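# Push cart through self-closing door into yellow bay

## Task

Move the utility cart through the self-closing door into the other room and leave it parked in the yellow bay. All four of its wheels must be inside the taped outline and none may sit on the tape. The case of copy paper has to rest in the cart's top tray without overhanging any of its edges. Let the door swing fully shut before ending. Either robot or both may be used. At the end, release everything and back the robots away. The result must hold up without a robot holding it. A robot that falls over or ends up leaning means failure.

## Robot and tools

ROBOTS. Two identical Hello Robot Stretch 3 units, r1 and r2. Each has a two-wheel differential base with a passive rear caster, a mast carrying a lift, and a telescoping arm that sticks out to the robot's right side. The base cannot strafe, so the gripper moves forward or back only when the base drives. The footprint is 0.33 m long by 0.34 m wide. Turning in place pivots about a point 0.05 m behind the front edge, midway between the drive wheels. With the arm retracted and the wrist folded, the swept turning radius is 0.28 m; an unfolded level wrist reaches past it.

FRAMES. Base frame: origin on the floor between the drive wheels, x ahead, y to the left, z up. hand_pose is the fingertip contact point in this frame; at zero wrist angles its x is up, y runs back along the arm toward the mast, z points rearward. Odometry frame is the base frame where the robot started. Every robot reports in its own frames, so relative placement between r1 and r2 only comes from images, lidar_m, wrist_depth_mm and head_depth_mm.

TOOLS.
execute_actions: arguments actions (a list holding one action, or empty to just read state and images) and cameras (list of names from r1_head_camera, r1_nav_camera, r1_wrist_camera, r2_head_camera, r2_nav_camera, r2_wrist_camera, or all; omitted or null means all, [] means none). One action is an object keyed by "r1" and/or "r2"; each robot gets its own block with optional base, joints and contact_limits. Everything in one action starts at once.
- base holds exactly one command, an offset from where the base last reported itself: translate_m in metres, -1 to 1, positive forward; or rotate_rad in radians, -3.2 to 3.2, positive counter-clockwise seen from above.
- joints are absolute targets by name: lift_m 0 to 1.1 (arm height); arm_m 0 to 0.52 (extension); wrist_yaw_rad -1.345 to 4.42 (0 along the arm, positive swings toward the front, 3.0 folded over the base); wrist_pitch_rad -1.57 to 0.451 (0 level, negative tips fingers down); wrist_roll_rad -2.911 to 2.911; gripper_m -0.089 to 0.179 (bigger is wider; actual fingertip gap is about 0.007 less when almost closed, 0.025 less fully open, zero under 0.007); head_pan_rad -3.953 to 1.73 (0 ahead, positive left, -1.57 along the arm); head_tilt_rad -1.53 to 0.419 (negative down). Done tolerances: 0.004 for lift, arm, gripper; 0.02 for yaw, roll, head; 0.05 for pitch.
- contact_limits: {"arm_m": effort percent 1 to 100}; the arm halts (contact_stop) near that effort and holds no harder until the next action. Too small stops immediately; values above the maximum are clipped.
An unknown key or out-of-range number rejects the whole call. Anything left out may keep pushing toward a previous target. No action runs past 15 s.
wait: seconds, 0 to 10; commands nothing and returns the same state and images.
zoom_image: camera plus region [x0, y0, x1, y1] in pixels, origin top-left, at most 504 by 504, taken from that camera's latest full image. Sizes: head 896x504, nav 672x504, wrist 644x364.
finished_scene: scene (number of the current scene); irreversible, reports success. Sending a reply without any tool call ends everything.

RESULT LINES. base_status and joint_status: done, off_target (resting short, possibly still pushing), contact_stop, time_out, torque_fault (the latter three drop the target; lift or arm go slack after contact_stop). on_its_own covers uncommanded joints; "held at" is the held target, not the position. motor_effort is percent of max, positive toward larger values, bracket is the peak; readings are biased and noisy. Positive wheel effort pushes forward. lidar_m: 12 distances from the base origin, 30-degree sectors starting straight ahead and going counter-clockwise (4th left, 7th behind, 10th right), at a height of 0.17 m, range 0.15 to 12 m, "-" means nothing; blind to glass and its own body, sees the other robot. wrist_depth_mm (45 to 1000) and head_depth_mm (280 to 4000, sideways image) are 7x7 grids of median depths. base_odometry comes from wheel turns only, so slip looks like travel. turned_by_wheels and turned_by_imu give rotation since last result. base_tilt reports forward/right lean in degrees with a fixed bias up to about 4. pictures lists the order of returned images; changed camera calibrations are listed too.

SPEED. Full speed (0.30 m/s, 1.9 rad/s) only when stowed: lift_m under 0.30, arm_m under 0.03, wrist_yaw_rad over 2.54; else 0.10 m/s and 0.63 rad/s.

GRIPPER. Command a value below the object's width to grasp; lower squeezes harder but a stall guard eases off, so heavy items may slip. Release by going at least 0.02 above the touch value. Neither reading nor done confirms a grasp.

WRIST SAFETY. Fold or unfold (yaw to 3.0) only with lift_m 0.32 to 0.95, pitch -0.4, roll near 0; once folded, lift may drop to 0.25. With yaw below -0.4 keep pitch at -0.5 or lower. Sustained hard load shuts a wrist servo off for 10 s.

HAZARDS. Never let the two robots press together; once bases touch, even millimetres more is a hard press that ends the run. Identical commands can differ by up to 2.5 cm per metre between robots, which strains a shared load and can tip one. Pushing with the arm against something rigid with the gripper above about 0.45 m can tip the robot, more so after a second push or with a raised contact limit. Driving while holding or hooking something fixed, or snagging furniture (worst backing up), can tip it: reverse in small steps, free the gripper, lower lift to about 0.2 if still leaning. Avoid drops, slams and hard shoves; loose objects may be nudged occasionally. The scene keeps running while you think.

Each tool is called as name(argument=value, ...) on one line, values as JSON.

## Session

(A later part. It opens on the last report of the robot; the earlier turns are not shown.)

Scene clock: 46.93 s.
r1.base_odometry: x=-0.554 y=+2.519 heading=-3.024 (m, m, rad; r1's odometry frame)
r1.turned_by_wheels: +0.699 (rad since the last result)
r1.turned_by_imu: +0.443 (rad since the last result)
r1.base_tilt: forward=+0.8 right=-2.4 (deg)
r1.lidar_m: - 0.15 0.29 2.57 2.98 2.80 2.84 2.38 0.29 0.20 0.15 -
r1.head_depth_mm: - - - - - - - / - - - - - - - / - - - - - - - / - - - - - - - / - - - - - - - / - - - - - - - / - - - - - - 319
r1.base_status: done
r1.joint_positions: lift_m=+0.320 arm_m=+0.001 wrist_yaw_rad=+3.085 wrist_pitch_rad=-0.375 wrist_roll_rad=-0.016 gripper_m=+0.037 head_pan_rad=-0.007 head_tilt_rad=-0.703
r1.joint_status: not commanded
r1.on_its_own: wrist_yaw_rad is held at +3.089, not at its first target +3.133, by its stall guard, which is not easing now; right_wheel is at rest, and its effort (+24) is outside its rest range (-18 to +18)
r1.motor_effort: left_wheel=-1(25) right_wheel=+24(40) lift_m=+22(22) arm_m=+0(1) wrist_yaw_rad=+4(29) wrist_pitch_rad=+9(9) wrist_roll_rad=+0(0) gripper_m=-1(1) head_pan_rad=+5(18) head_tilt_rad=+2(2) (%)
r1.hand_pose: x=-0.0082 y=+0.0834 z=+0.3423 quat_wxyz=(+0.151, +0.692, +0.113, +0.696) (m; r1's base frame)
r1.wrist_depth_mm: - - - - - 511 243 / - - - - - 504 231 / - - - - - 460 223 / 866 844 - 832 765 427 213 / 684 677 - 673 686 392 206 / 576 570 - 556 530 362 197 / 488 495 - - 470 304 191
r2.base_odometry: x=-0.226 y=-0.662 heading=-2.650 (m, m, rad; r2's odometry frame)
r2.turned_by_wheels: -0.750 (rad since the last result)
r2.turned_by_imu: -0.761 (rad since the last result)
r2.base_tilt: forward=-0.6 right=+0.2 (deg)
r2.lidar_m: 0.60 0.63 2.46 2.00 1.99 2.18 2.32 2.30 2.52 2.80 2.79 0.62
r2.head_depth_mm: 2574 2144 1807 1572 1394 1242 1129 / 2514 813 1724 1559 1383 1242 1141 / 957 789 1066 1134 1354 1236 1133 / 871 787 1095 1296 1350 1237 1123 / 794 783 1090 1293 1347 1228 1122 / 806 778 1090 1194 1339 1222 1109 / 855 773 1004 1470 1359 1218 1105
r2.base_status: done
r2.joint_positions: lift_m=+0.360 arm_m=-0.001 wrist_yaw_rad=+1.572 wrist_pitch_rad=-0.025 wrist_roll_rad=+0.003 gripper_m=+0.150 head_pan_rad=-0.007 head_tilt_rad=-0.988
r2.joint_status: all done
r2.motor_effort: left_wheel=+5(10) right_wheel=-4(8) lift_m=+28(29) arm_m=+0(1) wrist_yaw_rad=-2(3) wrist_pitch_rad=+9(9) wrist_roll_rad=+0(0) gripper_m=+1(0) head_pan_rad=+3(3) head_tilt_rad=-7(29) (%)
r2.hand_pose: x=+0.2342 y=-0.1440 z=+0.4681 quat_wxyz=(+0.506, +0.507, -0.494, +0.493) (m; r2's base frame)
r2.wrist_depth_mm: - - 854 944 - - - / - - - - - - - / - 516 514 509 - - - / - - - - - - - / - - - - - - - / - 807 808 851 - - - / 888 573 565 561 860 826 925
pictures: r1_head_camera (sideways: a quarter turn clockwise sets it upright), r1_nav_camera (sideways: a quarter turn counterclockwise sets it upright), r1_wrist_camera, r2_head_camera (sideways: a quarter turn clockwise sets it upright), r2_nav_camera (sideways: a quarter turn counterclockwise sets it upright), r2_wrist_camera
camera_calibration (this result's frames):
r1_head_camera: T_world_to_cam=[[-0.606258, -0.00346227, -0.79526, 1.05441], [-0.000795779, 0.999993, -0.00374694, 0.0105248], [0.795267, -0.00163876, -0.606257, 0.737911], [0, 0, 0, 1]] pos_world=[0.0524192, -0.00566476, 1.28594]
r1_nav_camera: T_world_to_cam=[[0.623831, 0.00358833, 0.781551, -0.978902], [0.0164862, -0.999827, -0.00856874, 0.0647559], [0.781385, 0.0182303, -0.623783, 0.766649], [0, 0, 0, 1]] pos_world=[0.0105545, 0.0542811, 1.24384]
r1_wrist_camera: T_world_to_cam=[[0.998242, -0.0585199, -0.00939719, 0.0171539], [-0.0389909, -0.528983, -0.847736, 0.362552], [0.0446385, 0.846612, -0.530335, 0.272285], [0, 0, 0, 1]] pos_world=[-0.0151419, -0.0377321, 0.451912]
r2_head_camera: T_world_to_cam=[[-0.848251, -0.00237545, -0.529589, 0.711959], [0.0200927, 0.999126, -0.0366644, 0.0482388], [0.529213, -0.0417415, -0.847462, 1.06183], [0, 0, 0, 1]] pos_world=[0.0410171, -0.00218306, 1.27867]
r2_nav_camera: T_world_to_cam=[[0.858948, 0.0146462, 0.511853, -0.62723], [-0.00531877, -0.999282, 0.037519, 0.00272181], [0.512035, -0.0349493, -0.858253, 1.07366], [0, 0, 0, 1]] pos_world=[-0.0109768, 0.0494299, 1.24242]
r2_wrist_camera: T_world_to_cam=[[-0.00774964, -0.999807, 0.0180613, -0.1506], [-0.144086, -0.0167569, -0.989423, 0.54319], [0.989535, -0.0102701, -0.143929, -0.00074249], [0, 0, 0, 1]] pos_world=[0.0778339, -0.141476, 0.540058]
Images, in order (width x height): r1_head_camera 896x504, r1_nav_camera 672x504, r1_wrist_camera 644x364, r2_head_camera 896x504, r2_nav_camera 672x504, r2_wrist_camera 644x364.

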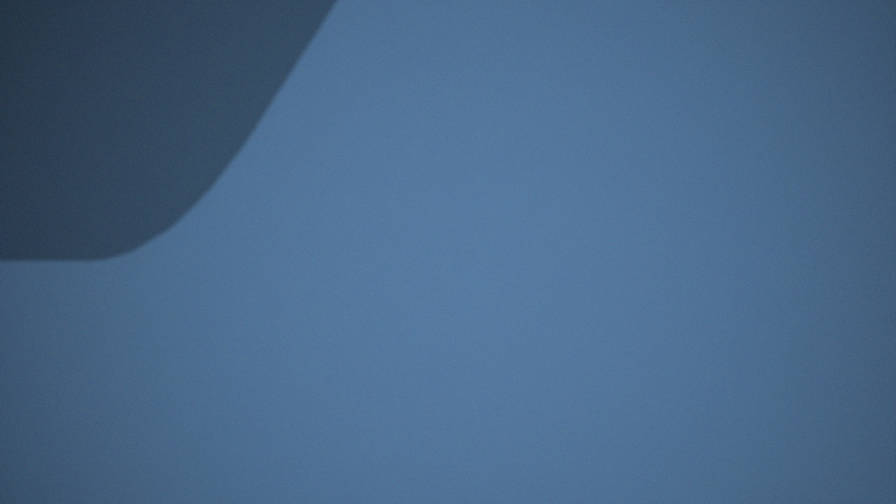

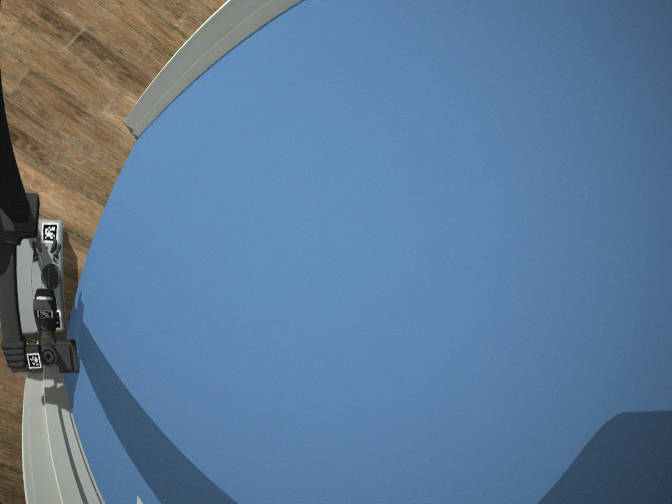

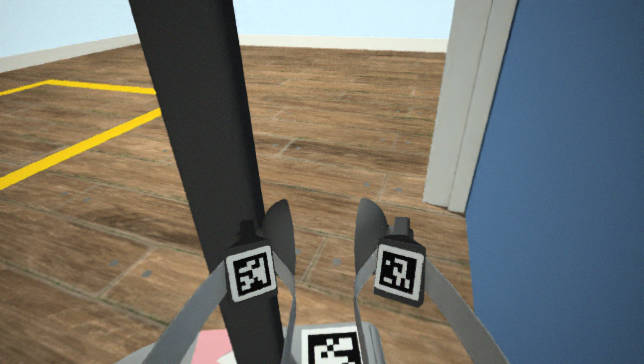

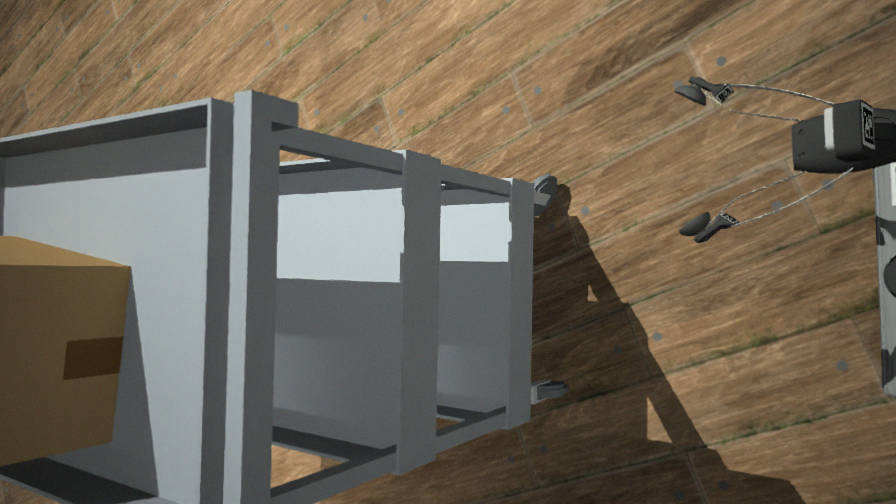

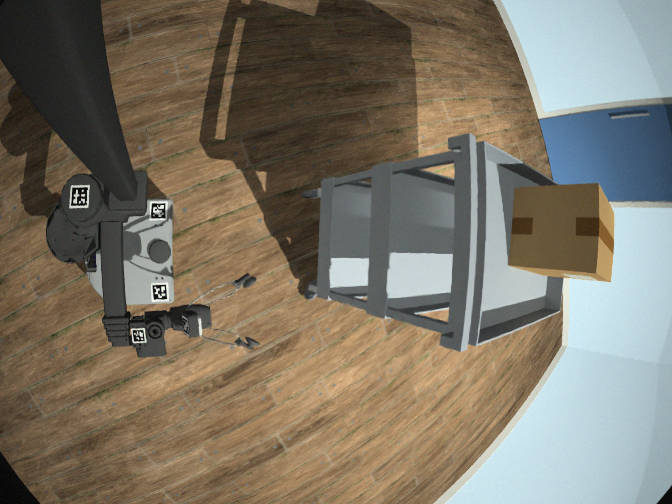

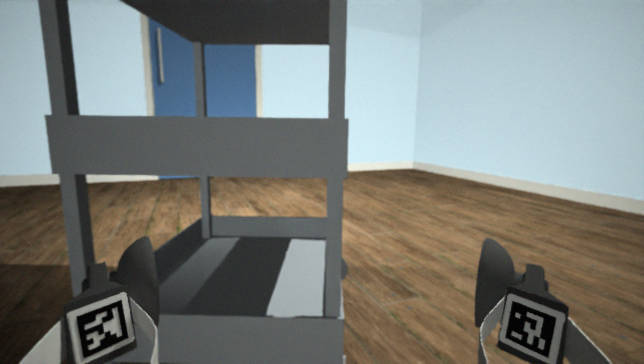

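execute_actions(actions=[{"r1":{"base":{"translate_m":0.25},"joints":{"wrist_yaw_rad":3.4,"head_tilt_rad":-1.2}},"r2":{"base":{"translate_m":0.385},"joints":{"lift_m":0.24,"arm_m":0.02}}}], cameras=["r1_nav_camera","r2_wrist_camera"])

Scene clock: 55.43 s.
r1.base_odometry: x=-0.802 y=+2.489 heading=-3.022 (m, m, rad; r1's odometry frame)
r1.turned_by_wheels: +0.002 (rad since the last result)
r1.turned_by_imu: -0.325 (rad since the last result)
r1.base_tilt: forward=+0.8 right=-2.4 (deg)
r1.lidar_m: - - 0.15 0.18 2.68 3.02 2.97 2.93 0.32 0.32 0.16 0.15
r1.head_depth_mm: - - - - 457 1158 910 / - - - - 407 1162 1086 / - - - - 369 1161 - / - - - - 336 791 - / - - - - - 556 - / - - - - - 664 - / - - - - - 547 1087
r1.base_status: translate_m off_target (by the wheels' count: +0.2497 of +0.2500)
r1.joint_positions: lift_m=+0.320 arm_m=+0.001 wrist_yaw_rad=+3.400 wrist_pitch_rad=-0.375 wrist_roll_rad=-0.016 gripper_m=+0.037 head_pan_rad=-0.005 head_tilt_rad=-1.190
r1.joint_status: all done
r1.on_its_own: left_wheel is at rest, and its effort (+54) is outside its rest range (-18 to +18)
r1.motor_effort: left_wheel=+54(73) right_wheel=+0(32) lift_m=+21(22) arm_m=+0(0) wrist_yaw_rad=+0(22) wrist_pitch_rad=+9(9) wrist_roll_rad=+0(0) gripper_m=-1(0) head_pan_rad=+4(5) head_tilt_rad=-4(28) (%)
r1.hand_pose: x=-0.0800 y=+0.0761 z=+0.3424 quat_wxyz=(+0.040, +0.666, +0.221, +0.711) (m; r1's base frame)
r1.wrist_depth_mm: - - - - 433 265 172 / - - - - 468 266 172 / - - - - 466 267 172 / 871 862 837 844 499 267 173 / 697 680 689 671 434 267 172 / 572 563 588 557 495 268 173 / 485 489 - - 484 248 172
r2.base_odometry: x=-0.566 y=-0.844 heading=-2.650 (m, m, rad; r2's odometry frame)
r2.turned_by_wheels: +0.000 (rad since the last result)
r2.turned_by_imu: +0.002 (rad since the last result)
r2.base_tilt: forward=-0.3 right=+0.1 (deg)
r2.lidar_m: 0.22 0.23 0.32 2.14 2.13 2.34 2.68 2.67 2.92 2.66 2.65 0.22
r2.head_depth_mm: 2599 2137 1806 571 467 1190 1127 / 2582 758 660 587 509 979 1142 / 2562 788 672 585 510 774 1133 / 438 517 630 582 512 779 1126 / 425 494 607 578 513 780 1122 / 431 502 622 578 513 778 1110 / 431 511 621 575 514 783 1109
r2.base_status: done
r2.joint_positions: lift_m=+0.240 arm_m=+0.020 wrist_yaw_rad=+1.571 wrist_pitch_rad=-0.024 wrist_roll_rad=+0.003 gripper_m=+0.150 head_pan_rad=-0.007 head_tilt_rad=-0.988
r2.joint_status: all done
r2.motor_effort: left_wheel=+4(13) right_wheel=-3(5) lift_m=+23(23) arm_m=+3(4) wrist_yaw_rad=+0(2) wrist_pitch_rad=+8(9) wrist_roll_rad=+0(0) gripper_m=+0(1) head_pan_rad=+3(3) head_tilt_rad=-7(7) (%)
r2.hand_pose: x=+0.2342 y=-0.1645 z=+0.3486 quat_wxyz=(+0.505, +0.507, -0.494, +0.493) (m; r2's base frame)
r2.wrist_depth_mm: 137 136 134 127 - - - / 305 297 290 130 - - - / - - - 134 - - - / - - - 137 - - - / - 740 759 141 - - - / 519 558 566 145 885 - 890 / 444 406 425 149 663 643 703
pictures: r1_nav_camera (sideways: a quarter turn counterclockwise sets it upright), r2_wrist_camera
camera_calibration (this result's frames):
r1_nav_camera: T_world_to_cam=[[0.916854, 0.00310354, 0.39921, -0.482544], [0.0114695, -0.999762, -0.0185692, 0.0777973], [0.399058, 0.021604, -0.916671, 1.14979], [0, 0, 0, 1]] pos_world=[-0.0173033, 0.0544362, 1.24806]
r2_wrist_camera: T_world_to_cam=[[-0.00796617, -0.999805, 0.0180512, -0.168908], [-0.14293, -0.016728, -0.989591, 0.424477], [0.989701, -0.0104633, -0.142769, -0.018653], [0, 0, 0, 1]] pos_world=[0.0777857, -0.16197, 0.420445]
Images, in order (width x height): r1_nav_camera 672x504, r2_wrist_camera 644x364.

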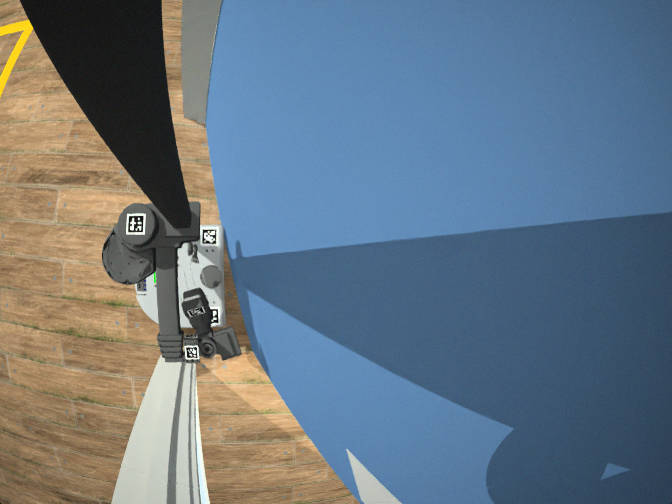

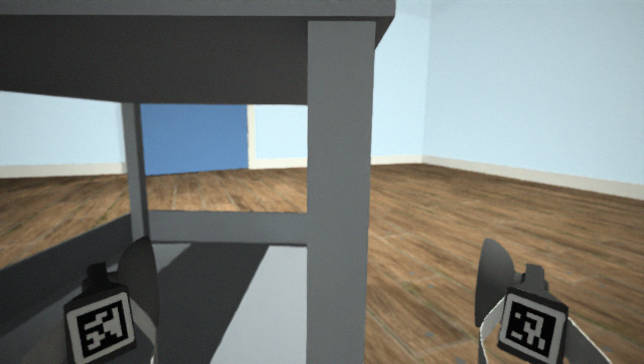

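execute_actions(actions=[{"r1":{"base":{"rotate_rad":0.6}},"r2":{"joints":{"gripper_m":-0.03}}}], cameras=[])

execute_actions(actions=[{"r1":{"base":{"translate_m":0.3}},"r2":{"base":{"rotate_rad":0.45}}}], cameras=["r1_nav_camera","r2_nav_camera"])

Scene clock: 59.60 s.
r1.base_odometry: x=-0.802 y=+2.489 heading=-2.423 (m, m, rad; r1's odometry frame)
r1.turned_by_wheels: +0.599 (rad since the last result)
r1.turned_by_imu: +0.489 (rad since the last result)
r1.base_tilt: forward=+0.8 right=-2.4 (deg)
r1.lidar_m: - 0.15 0.22 2.66 3.03 2.96 3.00 0.31 0.31 0.21 0.15 -
r1.head_depth_mm: - - - - - 629 1075 / - - - - 329 600 1085 / - - - - 355 774 - / - - - - 380 1154 - / - - - - 424 1174 - / - - - - 478 1161 - / - - - - 608 1159 1089
r1.base_status: rotate_rad off_target (by the wheels' count: +0.5992 of +0.6000)
r1.joint_positions: lift_m=+0.320 arm_m=+0.001 wrist_yaw_rad=+3.383 wrist_pitch_rad=-0.375 wrist_roll_rad=-0.016 gripper_m=+0.037 head_pan_rad=-0.005 head_tilt_rad=-1.190
r1.joint_status: not commanded
r1.on_its_own: right_wheel is at rest, and its effort (+28) is outside its rest range (-18 to +18); wrist_yaw_rad is at rest, and its effort (+13) is outside its rest range (-12 to +12)
r1.motor_effort: left_wheel=-2(43) right_wheel=+28(37) lift_m=+22(21) arm_m=+0(1) wrist_yaw_rad=+13(24) wrist_pitch_rad=+9(9) wrist_roll_rad=+1(0) gripper_m=-1(2) head_pan_rad=+4(4) head_tilt_rad=-3(4) (%)
r1.hand_pose: x=-0.0762 y=+0.0771 z=+0.3424 quat_wxyz=(+0.046, +0.668, +0.215, +0.711) (m; r1's base frame)
r1.wrist_depth_mm: - - - - - - 473 / - - - - - - 486 / - - - - - - 479 / 858 866 869 846 817 738 426 / 689 702 685 670 664 641 387 / 569 573 586 559 526 550 346 / 484 484 - - 494 471 316
r2.base_odometry: x=-0.566 y=-0.844 heading=-2.650 (m, m, rad; r2's odometry frame)
r2.turned_by_wheels: +0.000 (rad since the last result)
r2.turned_by_imu: +0.000 (rad since the last result)
r2.base_tilt: forward=-0.4 right=+0.3 (deg)
r2.lidar_m: 0.21 0.22 0.32 2.14 2.13 2.33 2.68 2.67 2.93 2.67 2.65 0.22
r2.head_depth_mm: 2582 2133 1808 566 483 1194 1129 / 2608 764 661 587 498 1192 1140 / 2542 791 672 585 500 787 1135 / 437 519 629 583 503 766 1124 / 425 490 605 580 504 768 1123 / 429 500 619 577 507 775 1111 / 431 510 623 575 509 780 1112
r2.base_status: not commanded
r2.joint_positions: lift_m=+0.240 arm_m=+0.020 wrist_yaw_rad=+1.561 wrist_pitch_rad=-0.024 wrist_roll_rad=+0.003 gripper_m=-0.029 head_pan_rad=-0.007 head_tilt_rad=-0.988
r2.joint_status: all done
r2.motor_effort: left_wheel=+3(4) right_wheel=-6(6) lift_m=+24(23) arm_m=+2(3) wrist_yaw_rad=+11(18) wrist_pitch_rad=+8(8) wrist_roll_rad=+0(0) gripper_m=-24(98) head_pan_rad=+3(2) head_tilt_rad=-7(6) (%)
r2.hand_pose: x=+0.2342 y=-0.1673 z=+0.3486 quat_wxyz=(+0.508, +0.504, -0.497, +0.491) (m; r2's base frame)
r2.wrist_depth_mm: 138 136 135 123 - - - / 306 297 290 126 - - - / - - - 129 - - - / - - - 133 - - - / - 724 752 136 - - - / 519 557 579 139 867 881 896 / 420 421 407 144 635 676 678
pictures: none
No camera images: the call's "cameras" was empty. Leave "cameras" out to get every camera's image.

Scene clock: 63.87 s.
r1.base_odometry: x=-1.027 y=+2.292 heading=-2.421 (m, m, rad; r1's odometry frame)
r1.turned_by_wheels: +0.002 (rad since the last result)
r1.turned_by_imu: -0.153 (rad since the last result)
r1.base_tilt: forward=+0.8 right=-2.5 (deg)
r1.lidar_m: - - 0.15 0.18 0.64 3.19 3.23 0.51 0.82 2.37 0.26 0.15
r1.head_depth_mm: - - - 346 1210 1159 1077 / - - - 314 641 1174 1085 / - - - - 466 1171 - / - - - - 392 1156 - / - - - - 351 719 - / - - - - 325 689 - / - - - - - 492 1089
r1.base_status: translate_m off_target (by the wheels' count: +0.2998 of +0.3000)
r1.joint_positions: lift_m=+0.320 arm_m=+0.001 wrist_yaw_rad=+3.399 wrist_pitch_rad=-0.375 wrist_roll_rad=-0.016 gripper_m=+0.037 head_pan_rad=-0.005 head_tilt_rad=-1.190
r1.joint_status: not commanded
r1.on_its_own: left_wheel is at rest, and its effort (+48) is outside its rest range (-18 to +18)
r1.motor_effort: left_wheel=+48(73) right_wheel=-1(29) lift_m=+21(21) arm_m=+0(0) wrist_yaw_rad=+0(21) wrist_pitch_rad=+9(9) wrist_roll_rad=+0(0) gripper_m=-1(1) head_pan_rad=+3(3) head_tilt_rad=-3(3) (%)
r1.hand_pose: x=-0.0798 y=+0.0762 z=+0.3424 quat_wxyz=(+0.040, +0.666, +0.221, +0.711) (m; r1's base frame)
r1.wrist_depth_mm: - - - - 340 241 170 / - - - - 363 246 173 / - - - - 379 250 175 / 886 864 858 849 409 256 177 / 693 684 695 668 385 260 180 / 567 560 581 555 434 265 182 / 484 486 - - 448 253 185
r2.base_odometry: x=-0.566 y=-0.844 heading=-2.200 (m, m, rad; r2's odometry frame)
r2.turned_by_wheels: +0.450 (rad since the last result)
r2.turned_by_imu: +0.453 (rad since the last result)
r2.base_tilt: forward=-0.4 right=+0.1 (deg)
r2.lidar_m: 0.29 0.44 2.17 2.12 2.27 2.71 2.66 2.84 2.70 2.65 2.82 0.27
r2.head_depth_mm: 474 599 677 590 548 1243 1127 / 504 578 659 588 467 1205 1140 / 548 638 670 585 517 1050 1134 / 604 712 670 548 836 1179 1128 / 2514 738 667 525 906 1225 1123 / 2505 2081 661 591 1322 1224 1112 / 2490 2069 598 1505 1357 1218 1113
r2.base_status: done
r2.joint_positions: lift_m=+0.240 arm_m=+0.020 wrist_yaw_rad=+1.562 wrist_pitch_rad=-0.024 wrist_roll_rad=+0.003 gripper_m=-0.019 head_pan_rad=-0.007 head_tilt_rad=-0.988
r2.joint_status: not commanded
r2.on_its_own: gripper_m is held at -0.020, not at your -0.030, by its stall guard, which is not easing now
r2.motor_effort: left_wheel=-6(21) right_wheel=+10(29) lift_m=+23(24) arm_m=+0(2) wrist_yaw_rad=+9(75) wrist_pitch_rad=+8(8) wrist_roll_rad=+0(0) gripper_m=-23(31) head_pan_rad=+2(2) head_tilt_rad=-7(7) (%)
r2.hand_pose: x=+0.2342 y=-0.1672 z=+0.3486 quat_wxyz=(+0.508, +0.505, -0.497, +0.491) (m; r2's base frame)
r2.wrist_depth_mm: 266 196 157 133 176 390 - / 314 297 290 141 278 479 - / - - - 145 - - - / - - - 150 - - - / - - 693 152 751 - - / 458 512 577 153 584 652 891 / 380 423 391 163 390 618 676
pictures: r1_nav_camera (sideways: a quarter turn counterclockwise sets it upright), r2_nav_camera (sideways: a quarter turn counterclockwise sets it upright)
camera_calibration (this result's frames):
r1_nav_camera: T_world_to_cam=[[0.917123, 0.00340604, 0.39859, -0.481737], [0.0117882, -0.999758, -0.0185806, 0.0778101], [0.39843, 0.0217393, -0.916941, 1.15015], [0, 0, 0, 1]] pos_world=[-0.0173578, 0.0544286, 1.24808]
r2_nav_camera: T_world_to_cam=[[0.85911, 0.0146451, 0.511582, -0.626878], [-0.00530691, -0.999282, 0.0375185, 0.00272238], [0.511764, -0.0349474, -0.858415, 1.07387], [0, 0, 0, 1]] pos_world=[-0.0109956, 0.04943, 1.24242]
Images, in order (width x height): r1_nav_camera 672x504, r2_nav_camera 672x504.

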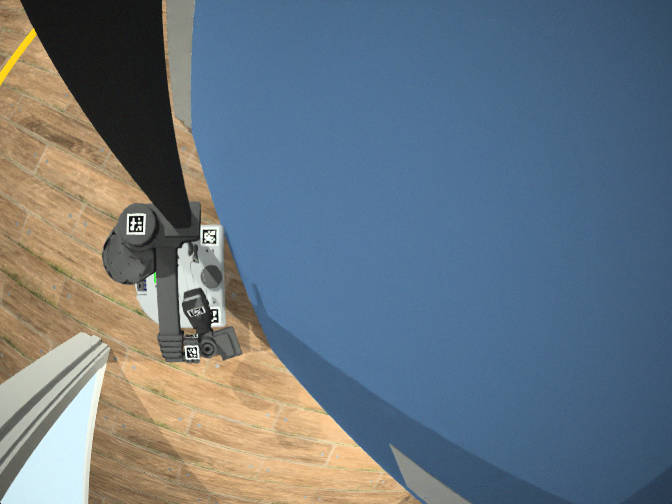

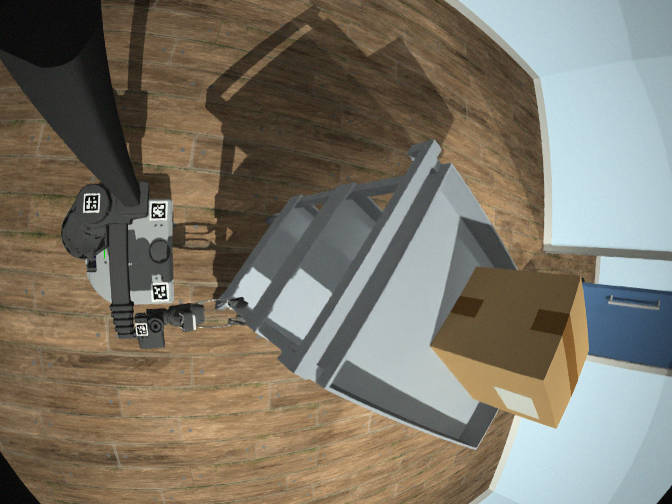

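execute_actions(actions=[{"r1":{"base":{"rotate_rad":-0.7}},"r2":{"joints":{"arm_m":0.36}}}], cameras=[])

execute_actions(actions=[{"r1":{"base":{"translate_m":0.3}}}], cameras=["r1_nav_camera","r2_nav_camera"])

Scene clock: 71.63 s.
r1.base_odometry: x=-1.027 y=+2.292 heading=-3.120 (m, m, rad; r1's odometry frame)
r1.turned_by_wheels: -0.699 (rad since the last result)
r1.turned_by_imu: -0.677 (rad since the last result)
r1.base_tilt: forward=+0.9 right=-2.5 (deg)
r1.lidar_m: 0.29 0.19 0.17 0.18 0.22 0.47 3.19 3.19 0.51 0.55 2.34 2.70
r1.head_depth_mm: 1884 1674 1506 1373 1252 1158 1076 / 1887 1681 1511 1366 1253 1171 1083 / 1880 1672 1508 1373 1255 1182 - / 1860 1653 1488 1334 1239 1182 - / 337 397 487 619 851 1159 - / 292 317 369 440 546 720 - / - - 303 342 402 489 594
r1.base_status: rotate_rad off_target (by the wheels' count: -0.6991 of -0.7000)
r1.joint_positions: lift_m=+0.320 arm_m=+0.001 wrist_yaw_rad=+3.399 wrist_pitch_rad=-0.375 wrist_roll_rad=-0.016 gripper_m=+0.037 head_pan_rad=-0.005 head_tilt_rad=-1.190
r1.joint_status: not commanded
r1.on_its_own: left_wheel is at rest, and its effort (+29) is outside its rest range (-18 to +18)
r1.motor_effort: left_wheel=+29(67) right_wheel=-1(7) lift_m=+21(21) arm_m=+0(0) wrist_yaw_rad=+1(0) wrist_pitch_rad=+9(9) wrist_roll_rad=+0(0) gripper_m=-2(0) head_pan_rad=+4(4) head_tilt_rad=-3(4) (%)
r1.hand_pose: x=-0.0798 y=+0.0762 z=+0.3424 quat_wxyz=(+0.040, +0.666, +0.221, +0.711) (m; r1's base frame)
r1.wrist_depth_mm: - 439 326 273 210 188 165 / - 484 360 298 226 199 173 / - 542 407 326 244 213 183 / 861 624 461 360 267 227 194 / 694 658 579 397 283 244 206 / 567 568 584 456 320 262 220 / 486 483 - - 344 275 234
r2.base_odometry: x=-0.566 y=-0.844 heading=-2.200 (m, m, rad; r2's odometry frame)
r2.turned_by_wheels: +0.000 (rad since the last result)
r2.turned_by_imu: +0.001 (rad since the last result)
r2.base_tilt: forward=-0.4 right=+0.1 (deg)
r2.lidar_m: 0.36 2.79 2.16 2.12 2.26 2.72 2.66 2.83 2.70 2.65 0.40 0.36
r2.head_depth_mm: 534 617 677 534 856 1129 1131 / 555 646 674 524 868 1181 1125 / 876 725 671 530 891 1199 1118 / 2540 2045 654 539 893 1211 1126 / 2520 2087 1773 674 1347 1232 1122 / 2517 2067 1760 1538 1363 1224 1112 / 2502 2061 1762 1538 1363 1214 1105
r2.base_status: not commanded
r2.joint_positions: lift_m=+0.240 arm_m=+0.360 wrist_yaw_rad=+1.571 wrist_pitch_rad=-0.023 wrist_roll_rad=+0.003 gripper_m=-0.020 head_pan_rad=-0.007 head_tilt_rad=-0.988
r2.joint_status: all done
r2.on_its_own: gripper_m is held at -0.020, not at your -0.030, by its stall guard, which is not easing now
r2.motor_effort: left_wheel=-4(6) right_wheel=+4(11) lift_m=+24(23) arm_m=+3(7) wrist_yaw_rad=+0(46) wrist_pitch_rad=+8(8) wrist_roll_rad=-1(0) gripper_m=-10(27) head_pan_rad=+3(3) head_tilt_rad=-6(7) (%)
r2.hand_pose: x=+0.2342 y=-0.5047 z=+0.3488 quat_wxyz=(+0.505, +0.507, -0.495, +0.493) (m; r2's base frame)
r2.wrist_depth_mm: 162 169 248 666 - - - / 302 178 294 519 - - - / - 181 - - - - - / - 182 - - - - - / - 185 815 782 - - - / 539 189 563 - 896 877 890 / 421 197 427 610 668 666 666
pictures: none
No camera images: the call's "cameras" was empty. Leave "cameras" out to get every camera's image.

Scene clock: 75.73 s.
r1.base_odometry: x=-1.327 y=+2.285 heading=-3.120 (m, m, rad; r1's odometry frame)
r1.turned_by_wheels: +0.001 (rad since the last result)
r1.turned_by_imu: +0.002 (rad since the last result)
r1.base_tilt: forward=+0.9 right=-2.4 (deg)
r1.lidar_m: 1.62 0.21 0.18 0.18 0.20 0.35 3.48 0.69 0.66 1.15 2.26 2.61
r1.head_depth_mm: 1887 1667 1504 1368 1255 1158 1076 / 1890 1680 1503 1364 1252 1172 1089 / 1879 1678 1505 1372 1258 1181 - / 1886 1671 1501 1375 1258 1182 - / 1889 1676 1512 1367 1254 1161 - / 1700 1686 1508 1376 712 721 - / 1709 1677 1506 1378 433 488 539
r1.base_status: done
r1.joint_positions: lift_m=+0.320 arm_m=+0.001 wrist_yaw_rad=+3.399 wrist_pitch_rad=-0.375 wrist_roll_rad=-0.016 gripper_m=+0.037 head_pan_rad=-0.005 head_tilt_rad=-1.190
r1.joint_status: not commanded
r1.motor_effort: left_wheel=+17(38) right_wheel=-2(4) lift_m=+21(21) arm_m=+0(0) wrist_yaw_rad=+0(1) wrist_pitch_rad=+9(9) wrist_roll_rad=+0(1) gripper_m=-1(0) head_pan_rad=+3(3) head_tilt_rad=-3(3) (%)
r1.hand_pose: x=-0.0798 y=+0.0762 z=+0.3424 quat_wxyz=(+0.040, +0.666, +0.221, +0.711) (m; r1's base frame)
r1.wrist_depth_mm: 407 329 272 243 199 182 164 / 464 369 300 262 214 195 174 / 549 422 335 288 231 208 184 / 665 489 375 319 251 224 197 / 696 579 447 357 273 241 211 / 581 566 530 402 309 261 225 / 487 482 - - 330 276 244
r2.base_odometry: x=-0.566 y=-0.844 heading=-2.200 (m, m, rad; r2's odometry frame)
r2.turned_by_wheels: +0.000 (rad since the last result)
r2.turned_by_imu: +0.000 (rad since the last result)
r2.base_tilt: forward=-0.4 right=+0.2 (deg)
r2.lidar_m: 0.36 2.80 2.17 2.13 2.26 2.72 2.66 2.83 2.70 2.65 0.40 0.35
r2.head_depth_mm: 533 619 677 535 855 1128 1124 / 555 647 675 524 870 1181 1126 / 877 727 671 530 896 1199 1123 / 2461 2055 656 540 894 1216 1124 / 2529 2088 1777 675 1350 1219 1120 / 2509 2078 1769 1543 1364 1226 1110 / 2508 2061 1764 1537 1359 1217 1105
r2.base_status: not commanded
r2.joint_positions: lift_m=+0.240 arm_m=+0.360 wrist_yaw_rad=+1.571 wrist_pitch_rad=-0.023 wrist_roll_rad=+0.003 gripper_m=-0.020 head_pan_rad=-0.007 head_tilt_rad=-0.988
r2.joint_status: not commanded
r2.on_its_own: gripper_m is held at -0.020, not at your -0.030, by its stall guard, which is not easing now
r2.motor_effort: left_wheel=-4(4) right_wheel=+4(3) lift_m=+23(23) arm_m=+3(3) wrist_yaw_rad=-2(1) wrist_pitch_rad=+8(8) wrist_roll_rad=+0(0) gripper_m=-10(10) head_pan_rad=+3(2) head_tilt_rad=-6(7) (%)
r2.hand_pose: x=+0.2342 y=-0.5047 z=+0.3488 quat_wxyz=(+0.505, +0.507, -0.495, +0.493) (m; r2's base frame)
r2.wrist_depth_mm: 162 169 246 675 - - - / 304 178 293 521 - - - / - 181 - - - - - / - 183 - - - - - / - 185 805 776 - - - / 536 190 554 - 889 886 887 / 421 198 424 610 667 669 676
pictures: r1_nav_camera (sideways: a quarter turn counterclockwise sets it upright), r2_nav_camera (sideways: a quarter turn counterclockwise sets it upright)
camera_calibration (this result's frames):
r1_nav_camera: T_world_to_cam=[[0.917123, 0.00340831, 0.398589, -0.481736], [0.0117907, -0.999758, -0.0185806, 0.0778101], [0.398429, 0.0217403, -0.916942, 1.15015], [0, 0, 0, 1]] pos_world=[-0.017358, 0.0544286, 1.24808]
r2_nav_camera: T_world_to_cam=[[0.859133, 0.0146479, 0.511543, -0.626828], [-0.00530176, -0.999282, 0.0375184, 0.00272244], [0.511725, -0.0349454, -0.858438, 1.0739], [0, 0, 0, 1]] pos_world=[-0.0109985, 0.04943, 1.24242]
Images, in order (width x height): r1_nav_camera 672x504, r2_nav_camera 672x504.

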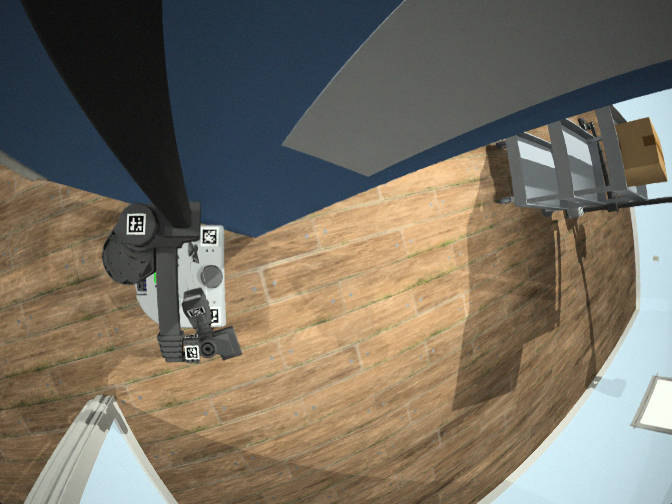

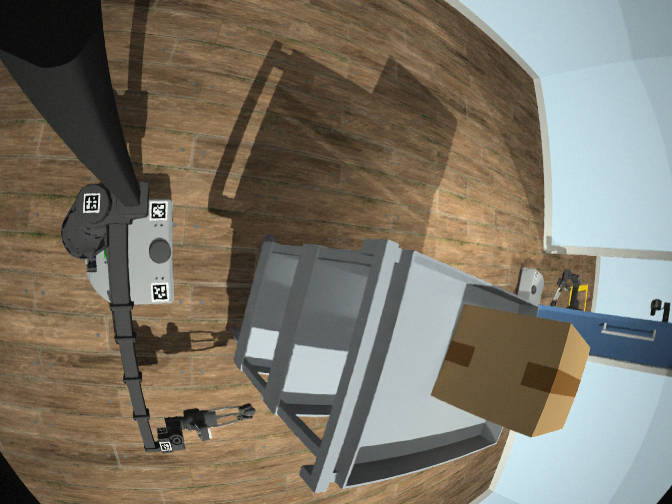

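execute_actions(actions=[{"r1":{"base":{"rotate_rad":0.9}},"r2":{"base":{"translate_m":-0.06},"joints":{"arm_m":0.24,"gripper_m":0.14}}}], cameras=[])

execute_actions(actions=[{"r1":{"base":{"translate_m":0.3}},"r2":{"base":{"translate_m":0.16}}}], cameras=["r1_nav_camera","r2_nav_camera","r2_wrist_camera"])

Scene clock: 80.67 s.
r1.base_odometry: x=-1.327 y=+2.285 heading=-2.220 (m, m, rad; r1's odometry frame)
r1.turned_by_wheels: +0.900 (rad since the last result)
r1.turned_by_imu: +0.890 (rad since the last result)
r1.base_tilt: forward=+0.9 right=-2.5 (deg)
r1.lidar_m: - - 0.15 0.18 3.54 3.47 0.66 0.92 2.26 2.42 3.61 0.15
r1.head_depth_mm: - - - 1353 1251 1159 1074 / - - - - 1244 1171 1088 / - - - - 433 1175 - / - - - - 397 1121 - / - - - - 340 682 - / - - - - 312 686 - / - - - - - 491 1091
r1.base_status: done
r1.joint_positions: lift_m=+0.320 arm_m=+0.001 wrist_yaw_rad=+3.399 wrist_pitch_rad=-0.375 wrist_roll_rad=-0.016 gripper_m=+0.037 head_pan_rad=-0.005 head_tilt_rad=-1.190
r1.joint_status: not commanded
r1.motor_effort: left_wheel=+0(15) right_wheel=+6(8) lift_m=+21(21) arm_m=+0(0) wrist_yaw_rad=-1(1) wrist_pitch_rad=+9(9) wrist_roll_rad=+0(0) gripper_m=-1(1) head_pan_rad=+3(4) head_tilt_rad=-3(4) (%)
r1.hand_pose: x=-0.0798 y=+0.0762 z=+0.3424 quat_wxyz=(+0.040, +0.666, +0.221, +0.711) (m; r1's base frame)
r1.wrist_depth_mm: - - - - 357 245 170 / - - - - 385 249 172 / - - - - 393 254 174 / 869 862 848 833 419 258 176 / 692 678 686 668 397 262 178 / 573 568 582 559 453 265 180 / 485 478 - - 467 251 182
r2.base_odometry: x=-0.531 y=-0.796 heading=-2.200 (m, m, rad; r2's odometry frame)
r2.turned_by_wheels: +0.000 (rad since the last result)
r2.turned_by_imu: +0.000 (rad since the last result)
r2.base_tilt: forward=-0.4 right=+0.3 (deg)
r2.lidar_m: 0.41 2.80 2.17 2.12 2.27 2.65 2.60 2.78 2.69 2.65 0.47 0.41
r2.head_depth_mm: 585 677 679 550 899 1211 1126 / 608 709 674 572 915 1203 1122 / 791 746 672 926 1114 1234 1122 / 2481 781 659 923 1151 1229 1124 / 2532 2086 1736 1492 1360 1228 1121 / 2510 2075 1761 1538 1365 1223 1111 / 2499 2068 1758 1536 1358 1219 1105
r2.base_status: done
r2.joint_positions: lift_m=+0.240 arm_m=+0.240 wrist_yaw_rad=+1.571 wrist_pitch_rad=-0.023 wrist_roll_rad=+0.003 gripper_m=+0.140 head_pan_rad=-0.007 head_tilt_rad=-0.988
r2.joint_status: all done
r2.motor_effort: left_wheel=-4(11) right_wheel=+3(6) lift_m=+23(24) arm_m=-3(2) wrist_yaw_rad=+0(1) wrist_pitch_rad=+8(8) wrist_roll_rad=+0(0) gripper_m=+0(92) head_pan_rad=+3(2) head_tilt_rad=-6(7) (%)
r2.hand_pose: x=+0.2342 y=-0.3854 z=+0.3488 quat_wxyz=(+0.505, +0.507, -0.495, +0.493) (m; r2's base frame)
r2.wrist_depth_mm: 274 256 236 220 - - - / 304 296 290 229 - - - / - - - - - - - / - - - 911 - - - / - 728 815 694 - - - / 492 - 561 499 838 - 876 / 349 312 425 315 666 - 695
pictures: none
No camera images: the call's "cameras" was empty. Leave "cameras" out to get every camera's image.

Scene clock: 84.77 s.
r1.base_odometry: x=-1.508 y=+2.046 heading=-2.220 (m, m, rad; r1's odometry frame)
r1.turned_by_wheels: +0.000 (rad since the last result)
r1.turned_by_imu: +0.002 (rad since the last result)
r1.base_tilt: forward=+0.9 right=-2.4 (deg)
r1.lidar_m: 2.96 2.58 0.15 0.18 0.35 3.69 0.96 1.31 2.43 2.61 1.39 1.40
r1.head_depth_mm: 1879 1677 1503 1371 1252 1159 1072 / 1881 1660 1509 1368 1258 1172 1085 / 1885 1676 1502 1373 1259 1177 - / 1889 1679 1505 1370 1253 1181 - / 1888 1673 1512 1377 1255 976 - / 1892 1673 1504 1369 395 707 - / 1904 1679 1509 1412 318 490 958
r1.base_status: done
r1.joint_positions: lift_m=+0.320 arm_m=+0.001 wrist_yaw_rad=+3.399 wrist_pitch_rad=-0.375 wrist_roll_rad=-0.016 gripper_m=+0.037 head_pan_rad=-0.005 head_tilt_rad=-1.190
r1.joint_status: not commanded
r1.motor_effort: left_wheel=+14(37) right_wheel=+3(8) lift_m=+21(21) arm_m=+0(0) wrist_yaw_rad=+1(1) wrist_pitch_rad=+9(9) wrist_roll_rad=+0(0) gripper_m=+0(1) head_pan_rad=+3(4) head_tilt_rad=-3(3) (%)
r1.hand_pose: x=-0.0798 y=+0.0762 z=+0.3424 quat_wxyz=(+0.040, +0.666, +0.221, +0.711) (m; r1's base frame)
r1.wrist_depth_mm: - - - 498 262 212 167 / - - - 554 283 222 172 / - - - 618 296 230 179 / 880 864 851 683 325 240 185 / 688 687 693 651 331 251 191 / 561 565 581 558 370 262 199 / 488 487 - - 391 261 206
r2.base_odometry: x=-0.625 y=-0.925 heading=-2.200 (m, m, rad; r2's odometry frame)
r2.turned_by_wheels: +0.000 (rad since the last result)
r2.turned_by_imu: +0.001 (rad since the last result)
r2.base_tilt: forward=-0.4 right=+0.1 (deg)
r2.lidar_m: 0.26 2.77 2.16 2.12 2.25 2.81 2.76 2.94 2.71 2.65 0.29 0.26
r2.head_depth_mm: 449 520 615 589 480 792 1115 / 471 544 638 587 468 813 1121 / 2343 748 657 585 469 1070 1119 / 2513 2084 684 573 500 1084 1122 / 2531 2080 1773 1543 490 1212 1122 / 2498 2082 1768 1538 1361 1228 1110 / 2498 2066 1759 1534 1356 1220 1108
r2.base_status: done
r2.joint_positions: lift_m=+0.240 arm_m=+0.240 wrist_yaw_rad=+1.571 wrist_pitch_rad=-0.023 wrist_roll_rad=+0.003 gripper_m=+0.140 head_pan_rad=-0.007 head_tilt_rad=-0.988
r2.joint_status: not commanded
r2.motor_effort: left_wheel=-4(6) right_wheel=+4(9) lift_m=+23(23) arm_m=-3(3) wrist_yaw_rad=+0(1) wrist_pitch_rad=+8(8) wrist_roll_rad=+0(1) gripper_m=+0(1) head_pan_rad=+3(3) head_tilt_rad=-6(7) (%)
r2.hand_pose: x=+0.2342 y=-0.3854 z=+0.3488 quat_wxyz=(+0.505, +0.507, -0.495, +0.493) (m; r2's base frame)
r2.wrist_depth_mm: 138 136 135 74 71 - - / 304 296 290 76 73 - - / - - - 78 74 - - / - - - 80 76 - - / - - 750 82 78 - - / 465 - 561 84 419 - 906 / 418 406 425 86 314 - 688
pictures: r1_nav_camera (sideways: a quarter turn counterclockwise sets it upright), r2_nav_camera (sideways: a quarter turn counterclockwise sets it upright), r2_wrist_camera
camera_calibration (this result's frames):
r1_nav_camera: T_world_to_cam=[[0.917122, 0.00340339, 0.398592, -0.48174], [0.0117854, -0.999758, -0.0185805, 0.07781], [0.398432, 0.0217382, -0.91694, 1.15015], [0, 0, 0, 1]] pos_world=[-0.0173575, 0.0544287, 1.24808]
r2_nav_camera: T_world_to_cam=[[0.859225, 0.0146471, 0.511389, -0.626627], [-0.00529514, -0.999282, 0.0375181, 0.00272277], [0.511571, -0.0349444, -0.85853, 1.07402], [0, 0, 0, 1]] pos_world=[-0.0110092, 0.0494301, 1.24243]
r2_wrist_camera: T_world_to_cam=[[-0.00874838, -0.999799, 0.0180435, -0.389594], [-0.142331, -0.0166155, -0.98968, 0.420853], [0.98978, -0.0112262, -0.142157, -0.0214894], [0, 0, 0, 1]] pos_world=[0.077762, -0.382764, 0.420485]
Images, in order (width x height): r1_nav_camera 672x504, r2_nav_camera 672x504, r2_wrist_camera 644x364.

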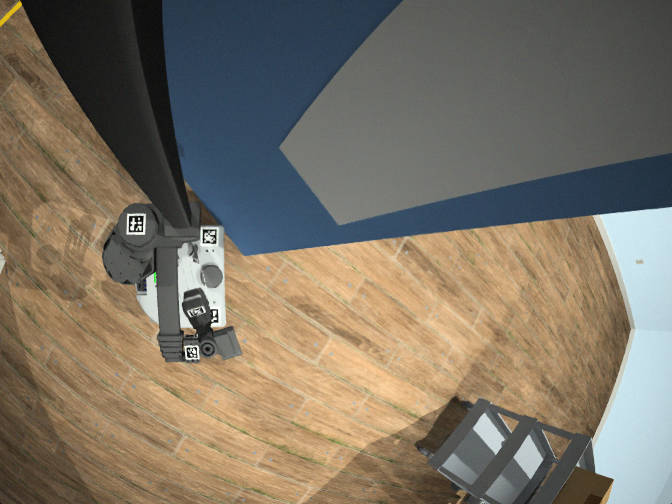

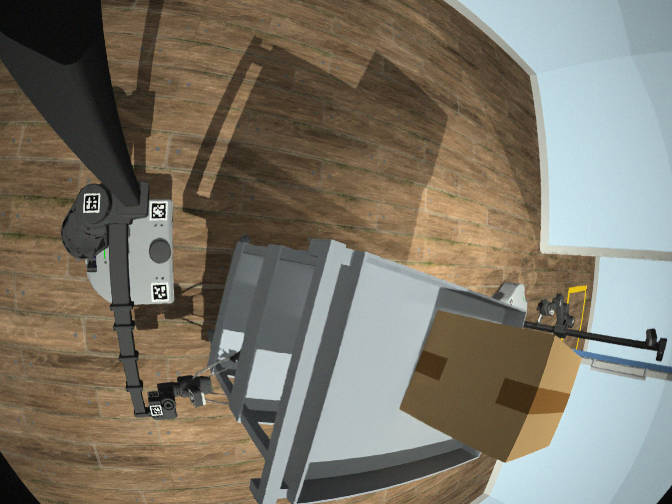

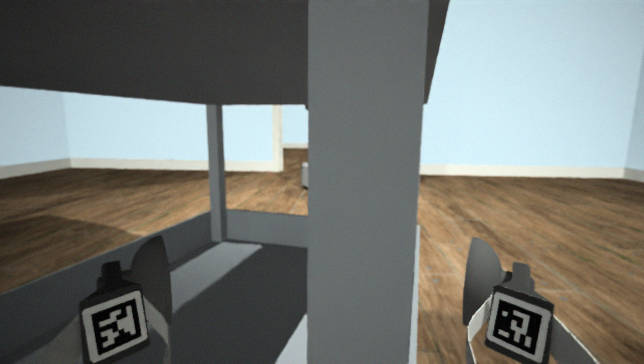

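execute_actions(actions=[{"r1":{"base":{"rotate_rad":1.0}},"r2":{"joints":{"arm_m":0.5,"gripper_m":0.0}}}], cameras=[])

execute_actions(actions=[{"r1":{"base":{"translate_m":0.45}}}], cameras=["r1_nav_camera","r2_nav_camera","r2_wrist_camera"])

Scene clock: 90.03 s.
r1.base_odometry: x=-1.508 y=+2.046 heading=-1.220 (m, m, rad; r1's odometry frame)
r1.turned_by_wheels: +1.000 (rad since the last result)
r1.turned_by_imu: +0.984 (rad since the last result)
r1.base_tilt: forward=+0.8 right=-2.4 (deg)
r1.lidar_m: - 0.15 0.16 3.71 1.06 1.22 2.42 2.56 3.64 1.41 3.11 2.98
r1.head_depth_mm: - - - - - 1159 1074 / - - - - - 1167 - / - - - - - - - / - - - - - 617 - / - - - - - 1162 - / - - - - 596 1160 - / - - - - 1217 1165 1090
r1.base_status: done
r1.joint_positions: lift_m=+0.320 arm_m=+0.001 wrist_yaw_rad=+3.399 wrist_pitch_rad=-0.375 wrist_roll_rad=-0.016 gripper_m=+0.037 head_pan_rad=-0.007 head_tilt_rad=-1.199
r1.joint_status: not commanded
r1.motor_effort: left_wheel=+3(11) right_wheel=+13(27) lift_m=+22(21) arm_m=+0(0) wrist_yaw_rad=+0(0) wrist_pitch_rad=+9(9) wrist_roll_rad=+0(0) gripper_m=+1(1) head_pan_rad=+5(17) head_tilt_rad=+0(15) (%)
r1.hand_pose: x=-0.0798 y=+0.0762 z=+0.3424 quat_wxyz=(+0.040, +0.666, +0.220, +0.711) (m; r1's base frame)
r1.wrist_depth_mm: - 930 858 - - - - / - - 942 - - - - / - - - - - - 947 / 876 849 842 830 818 817 572 / 698 686 686 675 653 648 431 / 560 564 579 555 530 545 347 / 488 482 - - 487 475 291
r2.base_odometry: x=-0.625 y=-0.925 heading=-2.200 (m, m, rad; r2's odometry frame)
r2.turned_by_wheels: +0.001 (rad since the last result)
r2.turned_by_imu: +0.001 (rad since the last result)
r2.base_tilt: forward=-0.3 right=+0.3 (deg)
r2.lidar_m: 0.63 2.78 2.15 2.12 2.26 2.82 2.76 2.95 2.71 2.65 0.25 0.28
r2.head_depth_mm: 638 627 619 558 517 692 1111 / 2172 770 668 949 855 800 1110 / 2234 2053 1678 1218 1256 1195 1121 / 2548 2101 1785 1544 1371 1234 1124 / 2519 2088 1779 1548 1372 1228 1122 / 2506 2081 1774 1530 1361 1227 1110 / 2482 2076 1755 1528 1357 1221 1106
r2.base_status: not commanded
r2.joint_positions: lift_m=+0.240 arm_m=+0.499 wrist_yaw_rad=+1.593 wrist_pitch_rad=-0.022 wrist_roll_rad=+0.003 gripper_m=+0.001 head_pan_rad=-0.007 head_tilt_rad=-0.988
r2.joint_status: all done
r2.on_its_own: wrist_yaw_rad is at rest, and its effort (-27) is outside its rest range (-12 to +12)
r2.motor_effort: left_wheel=+9(10) right_wheel=-12(18) lift_m=+23(23) arm_m=+4(5) wrist_yaw_rad=-27(44) wrist_pitch_rad=+7(8) wrist_roll_rad=+0(1) gripper_m=-15(98) head_pan_rad=+3(2) head_tilt_rad=-7(6) (%)
r2.hand_pose: x=+0.2342 y=-0.6387 z=+0.3492 quat_wxyz=(+0.499, +0.512, -0.489, +0.499) (m; r2's base frame)
r2.wrist_depth_mm: 138 137 135 106 - - - / 302 295 290 108 - - - / - - - 111 - - - / - - - 114 - - - / - 697 714 117 - - - / 539 558 590 120 887 889 890 / 424 425 405 123 639 682 671
pictures: none
No camera images: the call's "cameras" was empty. Leave "cameras" out to get every camera's image.

Scene clock: 97.17 s.
r1.base_odometry: x=-1.353 y=+1.624 heading=-1.219 (m, m, rad; r1's odometry frame)
r1.turned_by_wheels: +0.001 (rad since the last result)
r1.turned_by_imu: +0.071 (rad since the last result)
r1.base_tilt: forward=+0.9 right=-2.4 (deg)
r1.lidar_m: - - 0.15 0.19 1.24 1.27 2.86 3.07 1.44 1.56 3.50 -
r1.head_depth_mm: - - - - - 1146 1076 / - - - - - 1132 - / - - - - - 566 - / - - - - - 485 - / - - - - - 645 - / - - - - - 1125 - / - - - - - 1129 1087
r1.base_status: translate_m off_target (by the wheels' count: +0.4498 of +0.4500)
r1.joint_positions: lift_m=+0.320 arm_m=+0.001 wrist_yaw_rad=+3.400 wrist_pitch_rad=-0.375 wrist_roll_rad=-0.016 gripper_m=+0.037 head_pan_rad=-0.004 head_tilt_rad=-1.195
r1.joint_status: not commanded
r1.on_its_own: left_wheel is at rest, and its effort (+33) is outside its rest range (-18 to +18)
r1.motor_effort: left_wheel=+33(80) right_wheel=-1(19) lift_m=+22(22) arm_m=+0(0) wrist_yaw_rad=+0(0) wrist_pitch_rad=+9(9) wrist_roll_rad=+1(0) gripper_m=-1(1) head_pan_rad=+3(16) head_tilt_rad=-1(9) (%)
r1.hand_pose: x=-0.0799 y=+0.0761 z=+0.3424 quat_wxyz=(+0.040, +0.666, +0.221, +0.711) (m; r1's base frame)
r1.wrist_depth_mm: - - - - - 322 175 / - - - - - 311 172 / - - - - 815 299 168 / 891 845 856 829 746 290 165 / 683 681 690 664 591 279 162 / 558 569 585 555 510 269 158 / 486 484 - - 488 235 154
r2.base_odometry: x=-0.625 y=-0.925 heading=-2.200 (m, m, rad; r2's odometry frame)
r2.turned_by_wheels: +0.000 (rad since the last result)
r2.turned_by_imu: +0.000 (rad since the last result)
r2.base_tilt: forward=-0.4 right=+0.2 (deg)
r2.lidar_m: 0.63 2.78 2.15 2.12 2.25 2.81 2.76 2.94 2.71 2.66 0.25 0.28
r2.head_depth_mm: 638 626 620 558 517 691 1114 / 2575 769 668 948 852 799 1109 / 2588 2055 1676 1214 1250 1199 1119 / 2521 2099 1783 1554 1378 1231 1126 / 2517 2078 1765 1549 1370 1226 1121 / 2517 2077 1772 1539 1364 1226 1112 / 2489 2054 1766 1536 1359 1219 1110
r2.base_status: not commanded
r2.joint_positions: lift_m=+0.240 arm_m=+0.499 wrist_yaw_rad=+1.593 wrist_pitch_rad=-0.022 wrist_roll_rad=+0.003 gripper_m=+0.001 head_pan_rad=-0.007 head_tilt_rad=-0.988
r2.joint_status: not commanded
r2.on_its_own: wrist_yaw_rad is at rest, and its effort (-26) is outside its rest range (-12 to +12)
r2.motor_effort: left_wheel=+8(9) right_wheel=-12(12) lift_m=+23(23) arm_m=+4(5) wrist_yaw_rad=-26(26) wrist_pitch_rad=+7(7) wrist_roll_rad=-1(0) gripper_m=-15(15) head_pan_rad=+2(3) head_tilt_rad=-6(6) (%)
r2.hand_pose: x=+0.2342 y=-0.6387 z=+0.3492 quat_wxyz=(+0.499, +0.512, -0.489, +0.499) (m; r2's base frame)
r2.wrist_depth_mm: 138 136 136 106 - - - / 300 296 289 108 - - - / - - - 111 - - - / - - - 114 - - - / - 703 709 117 - - - / 538 559 599 120 878 884 882 / 423 428 407 124 635 672 679
pictures: r1_nav_camera (sideways: a quarter turn counterclockwise sets it upright), r2_nav_camera (sideways: a quarter turn counterclockwise sets it upright), r2_wrist_camera
camera_calibration (this result's frames):
r1_nav_camera: T_world_to_cam=[[0.918936, 0.00439599, 0.394383, -0.476269], [0.0127897, -0.999744, -0.0186572, 0.0779036], [0.3942, 0.0221888, -0.918757, 1.15253], [0, 0, 0, 1]] pos_world=[-0.0176633, 0.054404, 1.24818]
r2_nav_camera: T_world_to_cam=[[0.859225, 0.0146471, 0.511389, -0.626627], [-0.00529524, -0.999282, 0.0375181, 0.00272277], [0.511571, -0.0349444, -0.85853, 1.07402], [0, 0, 0, 1]] pos_world=[-0.0110092, 0.0494301, 1.24243]
r2_wrist_camera: T_world_to_cam=[[0.0139157, -0.999741, 0.018028, -0.648145], [-0.140436, -0.0198052, -0.989892, 0.414613], [0.989992, 0.0112433, -0.140675, -0.0104752], [0, 0, 0, 1]] pos_world=[0.0776163, -0.639647, 0.420633]
Images, in order (width x height): r1_nav_camera 672x504, r2_nav_camera 672x504, r2_wrist_camera 644x364.

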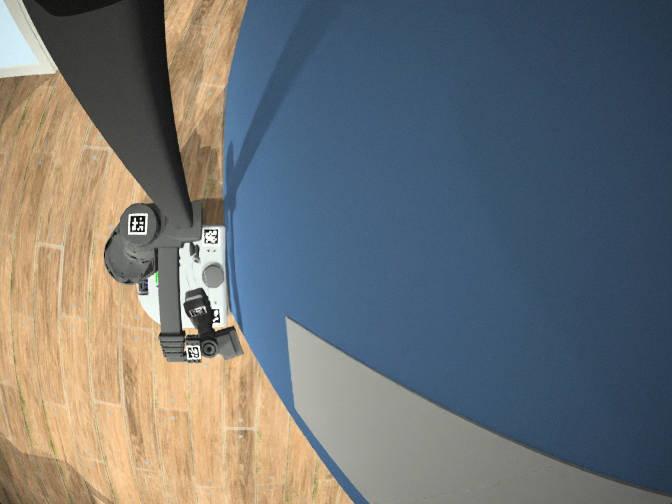

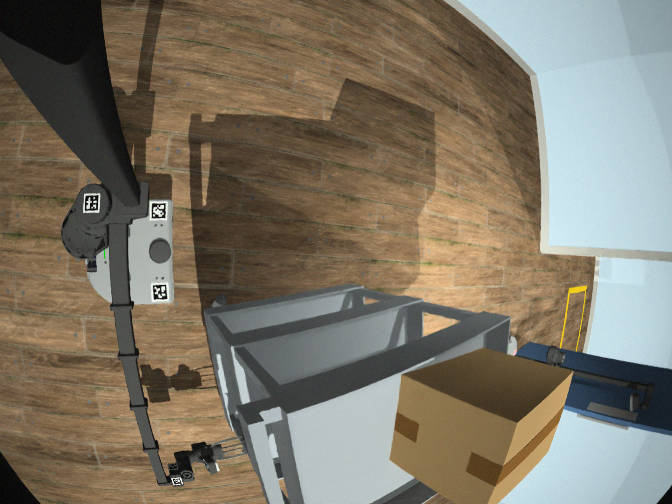

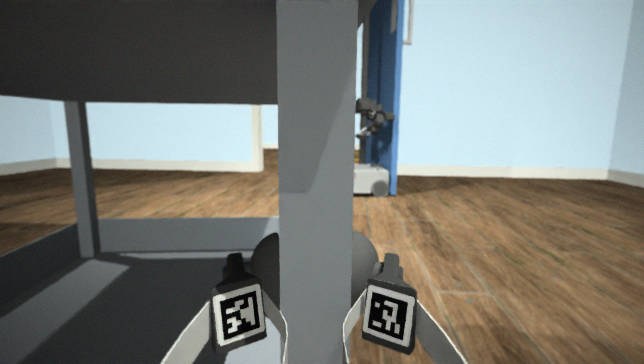

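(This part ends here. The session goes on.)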